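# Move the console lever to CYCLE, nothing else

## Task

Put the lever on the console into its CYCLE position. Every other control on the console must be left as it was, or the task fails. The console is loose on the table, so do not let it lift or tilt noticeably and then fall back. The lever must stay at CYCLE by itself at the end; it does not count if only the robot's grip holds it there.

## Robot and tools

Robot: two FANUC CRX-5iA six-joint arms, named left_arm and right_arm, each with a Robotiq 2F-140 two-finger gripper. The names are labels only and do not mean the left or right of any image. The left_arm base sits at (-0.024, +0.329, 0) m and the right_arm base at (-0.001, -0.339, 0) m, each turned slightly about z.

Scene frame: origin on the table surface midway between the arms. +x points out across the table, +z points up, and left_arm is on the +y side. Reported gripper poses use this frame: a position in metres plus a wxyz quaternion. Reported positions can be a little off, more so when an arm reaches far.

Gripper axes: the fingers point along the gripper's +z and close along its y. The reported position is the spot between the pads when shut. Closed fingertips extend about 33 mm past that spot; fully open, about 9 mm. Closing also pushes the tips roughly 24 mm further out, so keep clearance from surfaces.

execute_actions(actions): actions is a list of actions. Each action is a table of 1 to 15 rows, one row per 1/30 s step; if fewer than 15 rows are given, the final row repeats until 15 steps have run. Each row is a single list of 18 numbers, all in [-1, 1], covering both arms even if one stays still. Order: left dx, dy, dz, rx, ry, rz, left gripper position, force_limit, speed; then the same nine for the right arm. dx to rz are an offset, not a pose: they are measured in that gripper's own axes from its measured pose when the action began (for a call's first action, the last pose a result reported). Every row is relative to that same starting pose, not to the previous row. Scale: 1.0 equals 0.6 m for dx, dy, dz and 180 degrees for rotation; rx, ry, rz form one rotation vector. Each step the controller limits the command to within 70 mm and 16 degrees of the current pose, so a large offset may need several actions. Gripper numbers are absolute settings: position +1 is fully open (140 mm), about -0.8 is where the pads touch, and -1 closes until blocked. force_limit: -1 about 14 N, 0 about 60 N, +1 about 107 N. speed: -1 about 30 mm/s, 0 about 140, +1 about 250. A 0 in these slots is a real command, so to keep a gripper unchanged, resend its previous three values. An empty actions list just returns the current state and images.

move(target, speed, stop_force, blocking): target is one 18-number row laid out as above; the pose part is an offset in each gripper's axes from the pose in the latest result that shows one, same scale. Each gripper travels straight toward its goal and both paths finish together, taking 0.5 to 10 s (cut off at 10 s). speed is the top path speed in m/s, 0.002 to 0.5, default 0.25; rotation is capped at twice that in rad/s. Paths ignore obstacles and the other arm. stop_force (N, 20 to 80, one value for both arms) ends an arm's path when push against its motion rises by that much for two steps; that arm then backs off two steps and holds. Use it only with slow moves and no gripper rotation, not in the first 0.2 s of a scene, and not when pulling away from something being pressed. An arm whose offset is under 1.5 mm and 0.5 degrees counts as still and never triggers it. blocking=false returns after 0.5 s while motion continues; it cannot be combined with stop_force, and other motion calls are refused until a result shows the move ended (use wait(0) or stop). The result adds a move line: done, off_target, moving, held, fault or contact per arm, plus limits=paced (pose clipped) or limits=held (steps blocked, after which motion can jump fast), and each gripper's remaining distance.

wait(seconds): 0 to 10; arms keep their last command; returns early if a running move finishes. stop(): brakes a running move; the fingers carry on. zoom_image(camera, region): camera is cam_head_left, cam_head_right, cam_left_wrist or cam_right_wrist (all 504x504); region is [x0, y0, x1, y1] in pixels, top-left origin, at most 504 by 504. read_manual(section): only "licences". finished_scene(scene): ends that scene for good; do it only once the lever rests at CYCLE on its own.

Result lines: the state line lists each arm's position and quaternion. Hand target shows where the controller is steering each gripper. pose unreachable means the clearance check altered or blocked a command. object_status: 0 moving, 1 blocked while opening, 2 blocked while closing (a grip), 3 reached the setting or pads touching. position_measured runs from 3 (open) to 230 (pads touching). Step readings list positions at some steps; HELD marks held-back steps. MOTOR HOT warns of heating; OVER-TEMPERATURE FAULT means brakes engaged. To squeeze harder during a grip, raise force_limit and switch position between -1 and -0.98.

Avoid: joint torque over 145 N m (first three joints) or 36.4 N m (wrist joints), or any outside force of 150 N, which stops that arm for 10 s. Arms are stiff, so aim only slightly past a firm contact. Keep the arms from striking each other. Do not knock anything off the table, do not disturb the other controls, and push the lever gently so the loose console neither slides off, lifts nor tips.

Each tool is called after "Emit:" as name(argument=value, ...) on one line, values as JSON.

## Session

Emit:
execute_actions(actions=[])

Scene clock: 0.00 s.
left_arm: end_effector_position=(-0.0231, +0.1704, +0.1732) position_measured=3 object_status=3 end_effector_quat_wxyz=(-0.218, +0.831, -0.269, +0.435) | right_arm: end_effector_position=(+0.6326, -0.2693, +0.2149) position_measured=3 object_status=3 end_effector_quat_wxyz=(-0.130, -0.143, +0.969, +0.154)
Joint positions: left_arm=[-2.062 -0.056 -0.433 -0.668 -1.974 -3.092] | right_arm=[ 0.054  0.841  1.141 -0.357 -2.117 -1.559]
Joint velocities: left_arm=[-0.    -0.001 -0.     0.    -0.001 -0.   ] | right_arm=[ 0.001 -0.     0.    -0.    -0.003  0.   ]
Hand target (left_arm): -0.023, +0.170, +0.173; -0.218, +0.831, -0.269, +0.435
Hand target (right_arm): +0.633, -0.269, +0.215; -0.130, -0.143, +0.969, +0.154
camera_calibration (this result's frames):
cam_left_wrist: T_world_to_cam=[[-0.393594, -0.625526, -0.673648, 0.202123], [-0.743993, 0.647175, -0.16625, -0.101251], [0.539962, 0.435754, -0.720111, 0.249229], [0, 0, 0, 1]] pos_world=[-0.13035, 0.0833577, 0.298799]
cam_right_wrist: T_world_to_cam=[[-0.297994, 0.904462, 0.305202, 0.380804], [0.949126, 0.246652, 0.195763, -0.571397], [0.101781, 0.348011, -0.931949, 0.428742], [0, 0, 0, 1]] pos_world=[0.612167, -0.352694, 0.395202]

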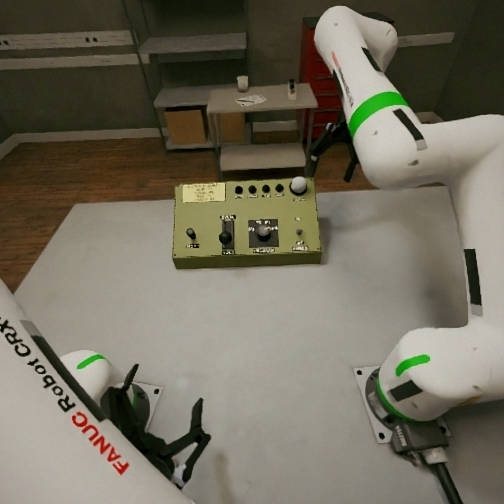

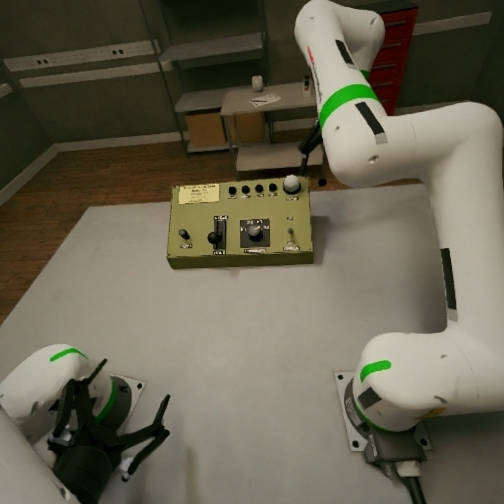

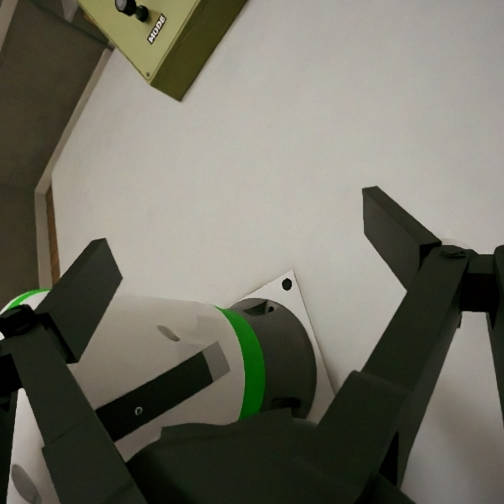

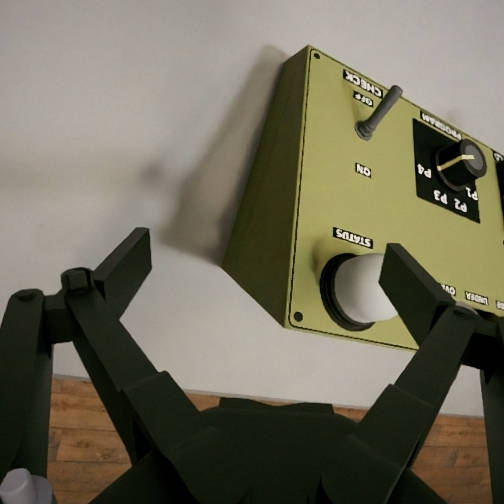

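Emit:
zoom_image(camera="cam_head_left", region=[165, 165, 335, 275])

Emit:
zoom_image(camera="cam_head_right", region=[160, 165, 330, 275])

Region (165, 165, 335, 275) of cam_head_left's 504x504 image, scaled by 2.965, with more detail than that image has; it fills the top 326 rows of this view, and the rest is white.

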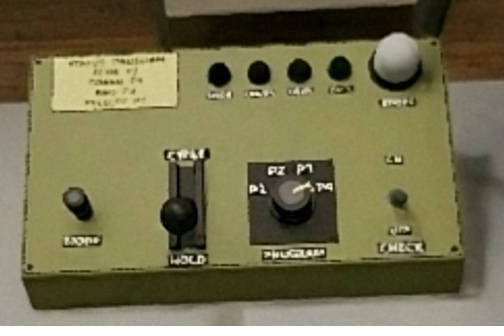

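Region (160, 165, 330, 275) of cam_head_right's 504x504 image, scaled by 2.965, with more detail than that image has; it fills the top 326 rows of this view, and the rest is white.

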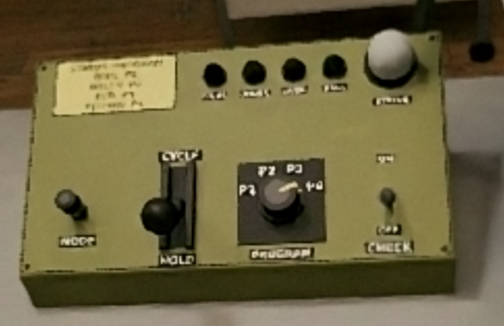

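Emit:
move(target=[0,0,0,0,0,0,1,0,0,0.078,0.062,-0.123,0,0,0,1,0,0.5], speed=0.25)

Emit:
move(target=[0,0,0,0,0,0,1,0,0,0.158,0.586,0.349,0.2337,-0.0593,-0.4037,-1,0,0.5], speed=0.35)

Scene clock: 9.43 s.
left_arm: end_effector_position=(-0.0231, +0.1704, +0.1732) position_measured=3 object_status=3 end_effector_quat_wxyz=(-0.218, +0.831, -0.269, +0.435) | right_arm: end_effector_position=(+0.6024, -0.2695, +0.3049) position_measured=3 object_status=3 end_effector_quat_wxyz=(-0.130, -0.143, +0.969, +0.154)
Joint positions: left_arm=[-2.062 -0.056 -0.433 -0.668 -1.974 -3.092] | right_arm=[ 0.055  0.822  1.343 -0.421 -2.321 -1.665]
Joint velocities: left_arm=[ 0. -0.  0. -0.  0.  0.] | right_arm=[-0.003  0.008  0.017 -0.005 -0.011 -0.005]
Hand target (left_arm): -0.023, +0.170, +0.173; -0.218, +0.831, -0.269, +0.435
Hand target (right_arm): +0.602, -0.270, +0.305; -0.130, -0.143, +0.969, +0.154
Off the commanded pose (left_arm): 0.000 m, 0 deg.
Off the commanded pose (right_arm): 0.000 m, 0 deg.
move: done
camera_calibration (this result's frames):
cam_left_wrist: T_world_to_cam=[[-0.393594, -0.625526, -0.673647, 0.202123], [-0.743993, 0.647175, -0.166251, -0.101251], [0.539962, 0.435753, -0.720111, 0.249229], [0, 0, 0, 1]] pos_world=[-0.13035, 0.0833576, 0.298799]
cam_right_wrist: T_world_to_cam=[[-0.298382, 0.904336, 0.305197, 0.344703], [0.949003, 0.247, 0.195919, -0.560132], [0.101793, 0.348091, -0.931918, 0.515784], [0, 0, 0, 1]] pos_world=[0.581917, -0.352915, 0.485207]

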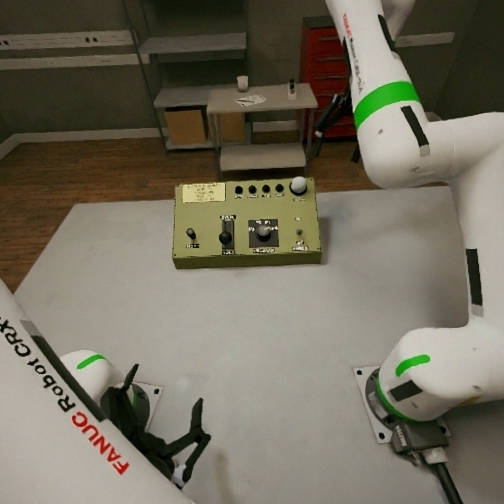

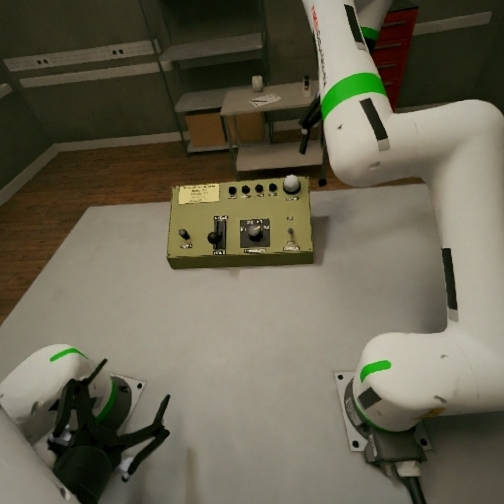

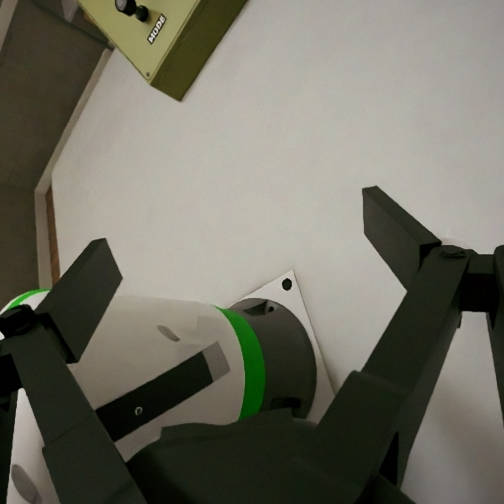

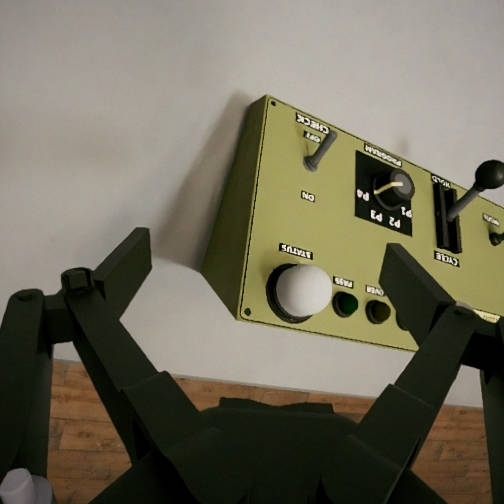

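Scene clock: 12.03 s.
left_arm: end_effector_position=(-0.0231, +0.1704, +0.1732) position_measured=3 object_status=3 end_effector_quat_wxyz=(-0.218, +0.831, -0.269, +0.435) | right_arm: end_effector_position=(+0.3671, +0.0745, +0.2496) position_measured=233 object_status=3 end_effector_quat_wxyz=(-0.123, +0.697, -0.696, +0.122)
Joint positions: left_arm=[-2.062 -0.056 -0.433 -0.668 -1.974 -3.092] | right_arm=[ 1.21   0.08  -0.042  0.342 -1.359 -1.347]
Joint velocities: left_arm=[ 0.    -0.    -0.001 -0.    -0.001 -0.   ] | right_arm=[ 0.004  0.    -0.003  0.003  0.001 -0.002]
Hand target (left_arm): -0.023, +0.170, +0.173; -0.218, +0.831, -0.269, +0.435
Hand target (right_arm): +0.367, +0.075, +0.250; -0.123, +0.697, -0.696, +0.122
Off the commanded pose (left_arm): 0.000 m, 0 deg.
Off the commanded pose (right_arm): 0.002 m, 0 deg.
move: done
camera_calibration (this result's frames):
cam_left_wrist: T_world_to_cam=[[-0.393594, -0.625526, -0.673647, 0.202123], [-0.743993, 0.647175, -0.16625, -0.101251], [0.539962, 0.435754, -0.720111, 0.249229], [0, 0, 0, 1]] pos_world=[-0.13035, 0.0833577, 0.298799]
cam_right_wrist: T_world_to_cam=[[-0.922507, -0.0516904, -0.382503, 0.452336], [-0.197243, 0.914959, 0.352059, -0.0789618], [0.331776, 0.400223, -0.854252, 0.260749], [0, 0, 0, 1]] pos_world=[0.315198, -0.00872961, 0.423564]

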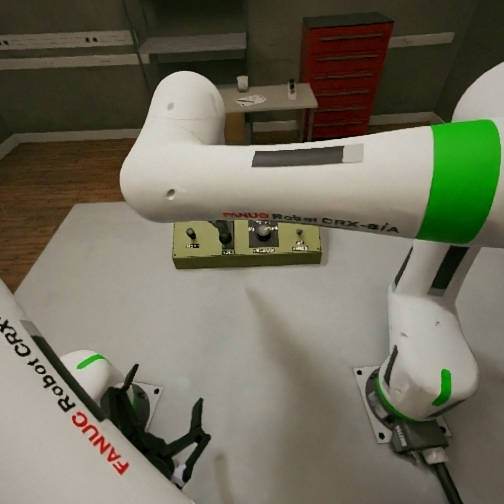

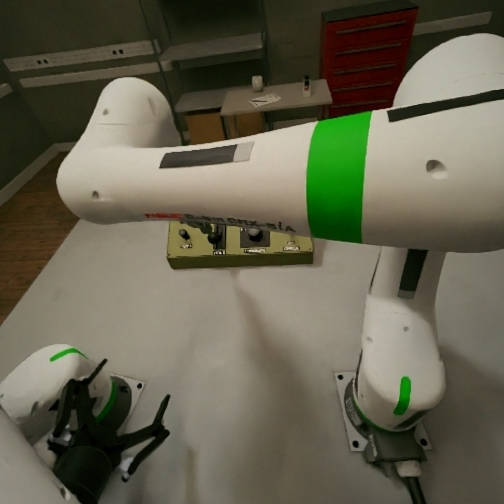

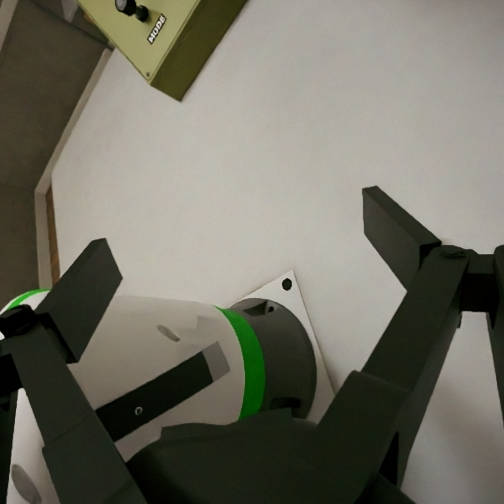

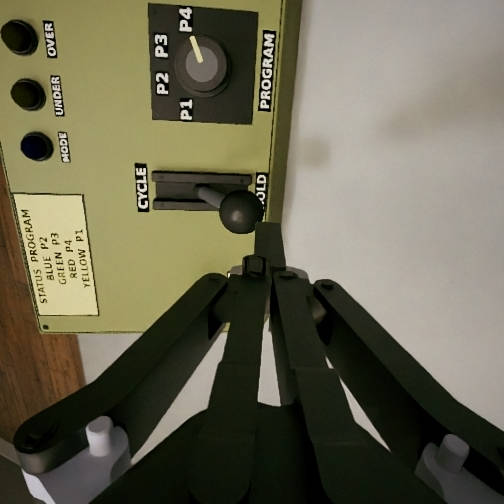

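Emit:
move(target=[0,0,0,0,0,0,1,0,0,-0.011,0.025,0.177,0,0,0,-1,0,0.5], speed=0.15)

Scene clock: 17.13 s.
left_arm: end_effector_position=(-0.0231, +0.1704, +0.1732) position_measured=3 object_status=3 end_effector_quat_wxyz=(-0.218, +0.831, -0.269, +0.435) | right_arm: end_effector_position=(+0.3894, +0.0810, +0.1448) position_measured=233 object_status=3 end_effector_quat_wxyz=(-0.123, +0.696, -0.696, +0.122)
Joint positions: left_arm=[-2.062 -0.056 -0.433 -0.668 -1.974 -3.092] | right_arm=[ 1.167  0.158 -0.208  0.368 -1.116 -1.395]
Joint velocities: left_arm=[ 0.    -0.     0.001 -0.    -0.001 -0.   ] | right_arm=[ 0.002  0.004 -0.001  0.001  0.001 -0.001]
Hand target (left_arm): -0.023, +0.170, +0.173; -0.218, +0.831, -0.269, +0.435
Hand target (right_arm): +0.389, +0.081, +0.145; -0.123, +0.696, -0.696, +0.122
Off the commanded pose (left_arm): 0.000 m, 0 deg.
Off the commanded pose (right_arm): 0.000 m, 0 deg.
move: done
camera_calibration (this result's frames):
cam_left_wrist: T_world_to_cam=[[-0.393594, -0.625526, -0.673647, 0.202123], [-0.743993, 0.647175, -0.166251, -0.101251], [0.539962, 0.435754, -0.720111, 0.249229], [0, 0, 0, 1]] pos_world=[-0.13035, 0.0833577, 0.298799]
cam_right_wrist: T_world_to_cam=[[-0.922534, -0.0512711, -0.382494, 0.433071], [-0.196858, 0.915007, 0.35215, -0.0437238], [0.331929, 0.400167, -0.854219, 0.161204], [0, 0, 0, 1]] pos_world=[0.337407, -0.00229674, 0.318747]

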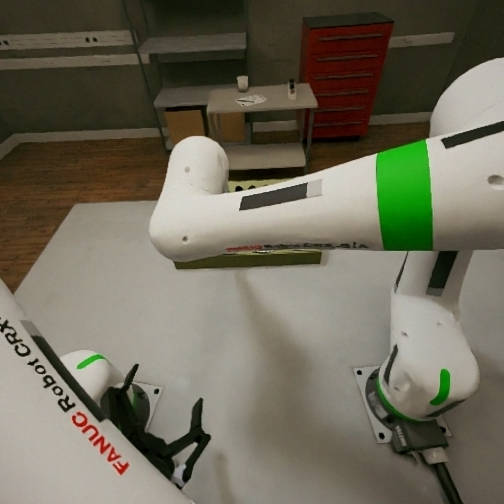

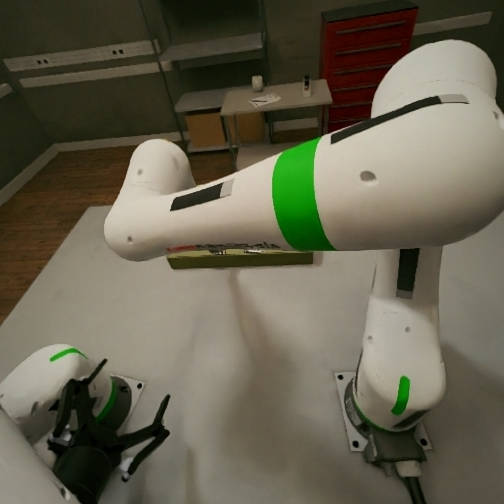

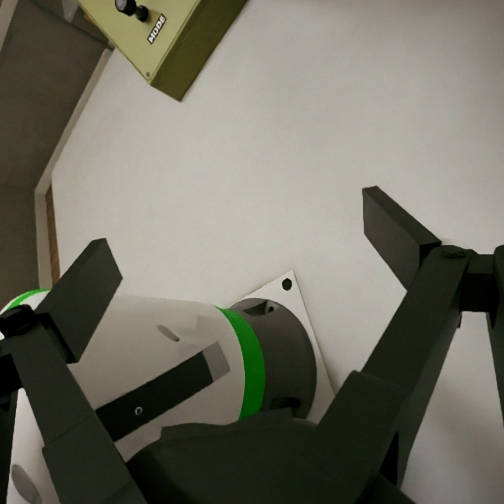

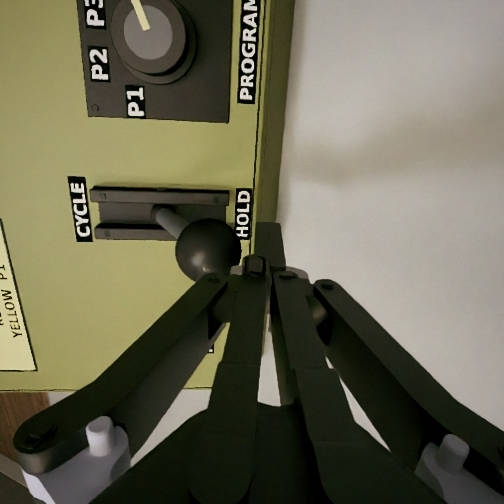

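Gap is about 9 mm. Push partway first and check that the console stays put.

Emit:
move(target=[0,0,0,0,0,0,1,0,0,0,-0.038,-0.012,0,0,0,-1,0,0.5], speed=0.03)

Scene clock: 21.90 s.
left_arm: end_effector_position=(-0.0231, +0.1704, +0.1732) position_measured=3 object_status=3 end_effector_quat_wxyz=(-0.218, +0.831, -0.269, +0.435) | right_arm: end_effector_position=(+0.4083, +0.0811, +0.1594) position_measured=233 object_status=3 end_effector_quat_wxyz=(-0.123, +0.696, -0.696, +0.122)
Joint positions: left_arm=[-2.062 -0.056 -0.433 -0.668 -1.974 -3.092] | right_arm=[ 1.132  0.175 -0.15   0.358 -1.141 -1.344]
Joint velocities: left_arm=[ 0.    -0.002 -0.001  0.002  0.     0.   ] | right_arm=[-0.002 -0.001  0.003 -0.001 -0.001  0.003]
Hand target (left_arm): -0.023, +0.170, +0.173; -0.218, +0.831, -0.269, +0.435
Hand target (right_arm): +0.408, +0.081, +0.159; -0.123, +0.696, -0.696, +0.122
Off the commanded pose (left_arm): 0.000 m, 0 deg.
Off the commanded pose (right_arm): 0.000 m, 0 deg.
move: done
camera_calibration (this result's frames):
cam_left_wrist: T_world_to_cam=[[-0.393594, -0.625526, -0.673648, 0.202123], [-0.743993, 0.647175, -0.16625, -0.101251], [0.539962, 0.435754, -0.720111, 0.249229], [0, 0, 0, 1]] pos_world=[-0.13035, 0.0833577, 0.298799]
cam_right_wrist: T_world_to_cam=[[-0.92249, -0.0513162, -0.382594, 0.4561], [-0.196956, 0.914979, 0.352167, -0.0451846], [0.331994, 0.400225, -0.854166, 0.167258], [0, 0, 0, 1]] pos_world=[0.35632, -0.00219277, 0.33328]

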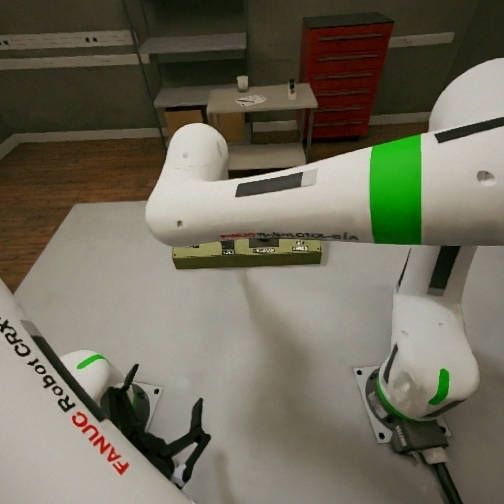

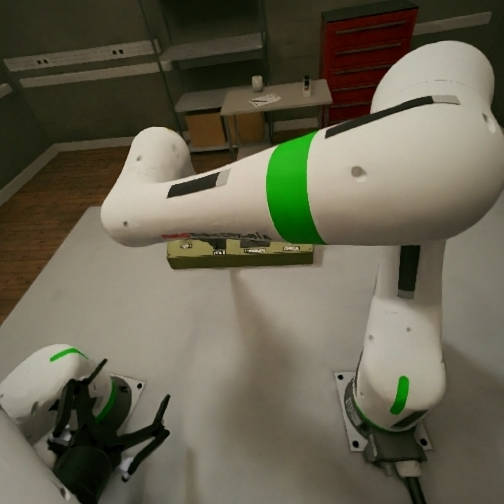

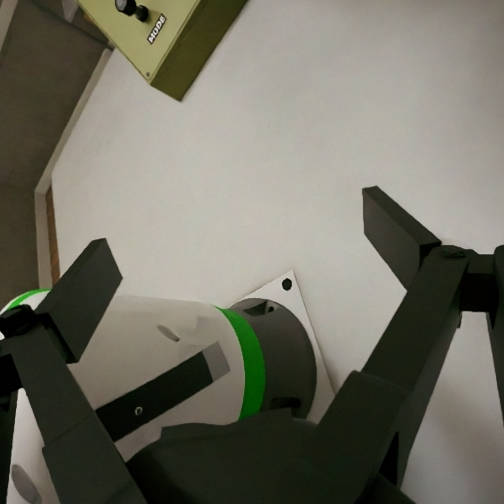

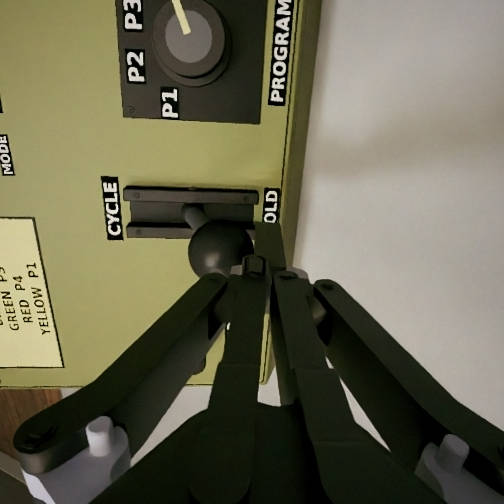

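Console is stable.

Emit:
move(target=[0,0,0,0,0,0,1,0,0,0,-0.062,-0.022,0,0,0,-1,0,0.5], speed=0.04)

Scene clock: 24.43 s.
left_arm: end_effector_position=(-0.0231, +0.1704, +0.1732) position_measured=3 object_status=3 end_effector_quat_wxyz=(-0.218, +0.831, -0.269, +0.435) | right_arm: end_effector_position=(+0.4387, +0.0813, +0.1845) position_measured=233 object_status=3 end_effector_quat_wxyz=(-0.124, +0.696, -0.696, +0.122)
Joint positions: left_arm=[-2.062 -0.056 -0.433 -0.668 -1.974 -3.092] | right_arm=[ 1.077  0.208 -0.048  0.343 -1.188 -1.265]
Joint velocities: left_arm=[-0.     0.     0.    -0.    -0.001 -0.   ] | right_arm=[-0.001  0.002  0.002 -0.     0.001  0.001]
Hand target (left_arm): -0.023, +0.170, +0.173; -0.218, +0.831, -0.269, +0.435
Hand target (right_arm): +0.439, +0.081, +0.185; -0.124, +0.696, -0.696, +0.122
Off the commanded pose (left_arm): 0.000 m, 0 deg.
Off the commanded pose (right_arm): 0.000 m, 0 deg.
move: done
camera_calibration (this result's frames):
cam_left_wrist: T_world_to_cam=[[-0.393594, -0.625526, -0.673648, 0.202123], [-0.743993, 0.647175, -0.16625, -0.101251], [0.539962, 0.435754, -0.720111, 0.249229], [0, 0, 0, 1]] pos_world=[-0.13035, 0.0833577, 0.298799]
cam_right_wrist: T_world_to_cam=[[-0.922434, -0.0513893, -0.382721, 0.493786], [-0.197105, 0.91493, 0.352211, -0.0481563], [0.332063, 0.400327, -0.854091, 0.178487], [0, 0, 0, 1]] pos_world=[0.386724, -0.00201832, 0.358388]

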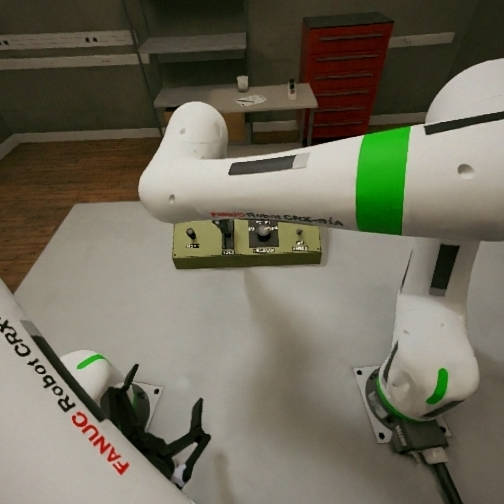

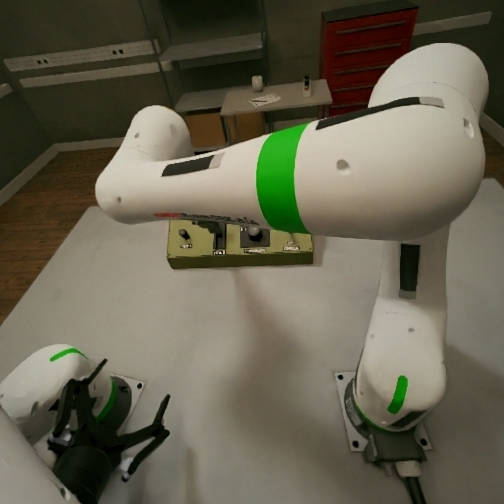

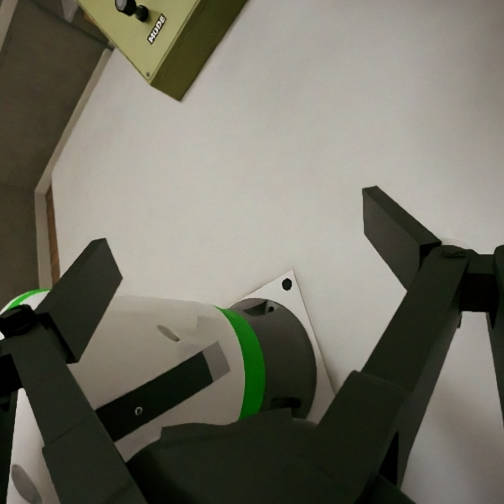

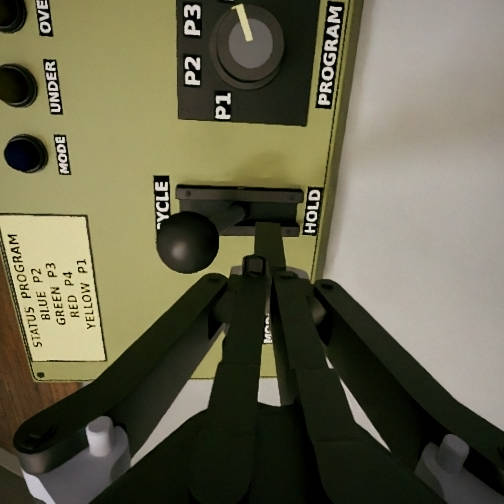

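Emit:
finished_scene(scene=2)

The scene is finished: the task was done.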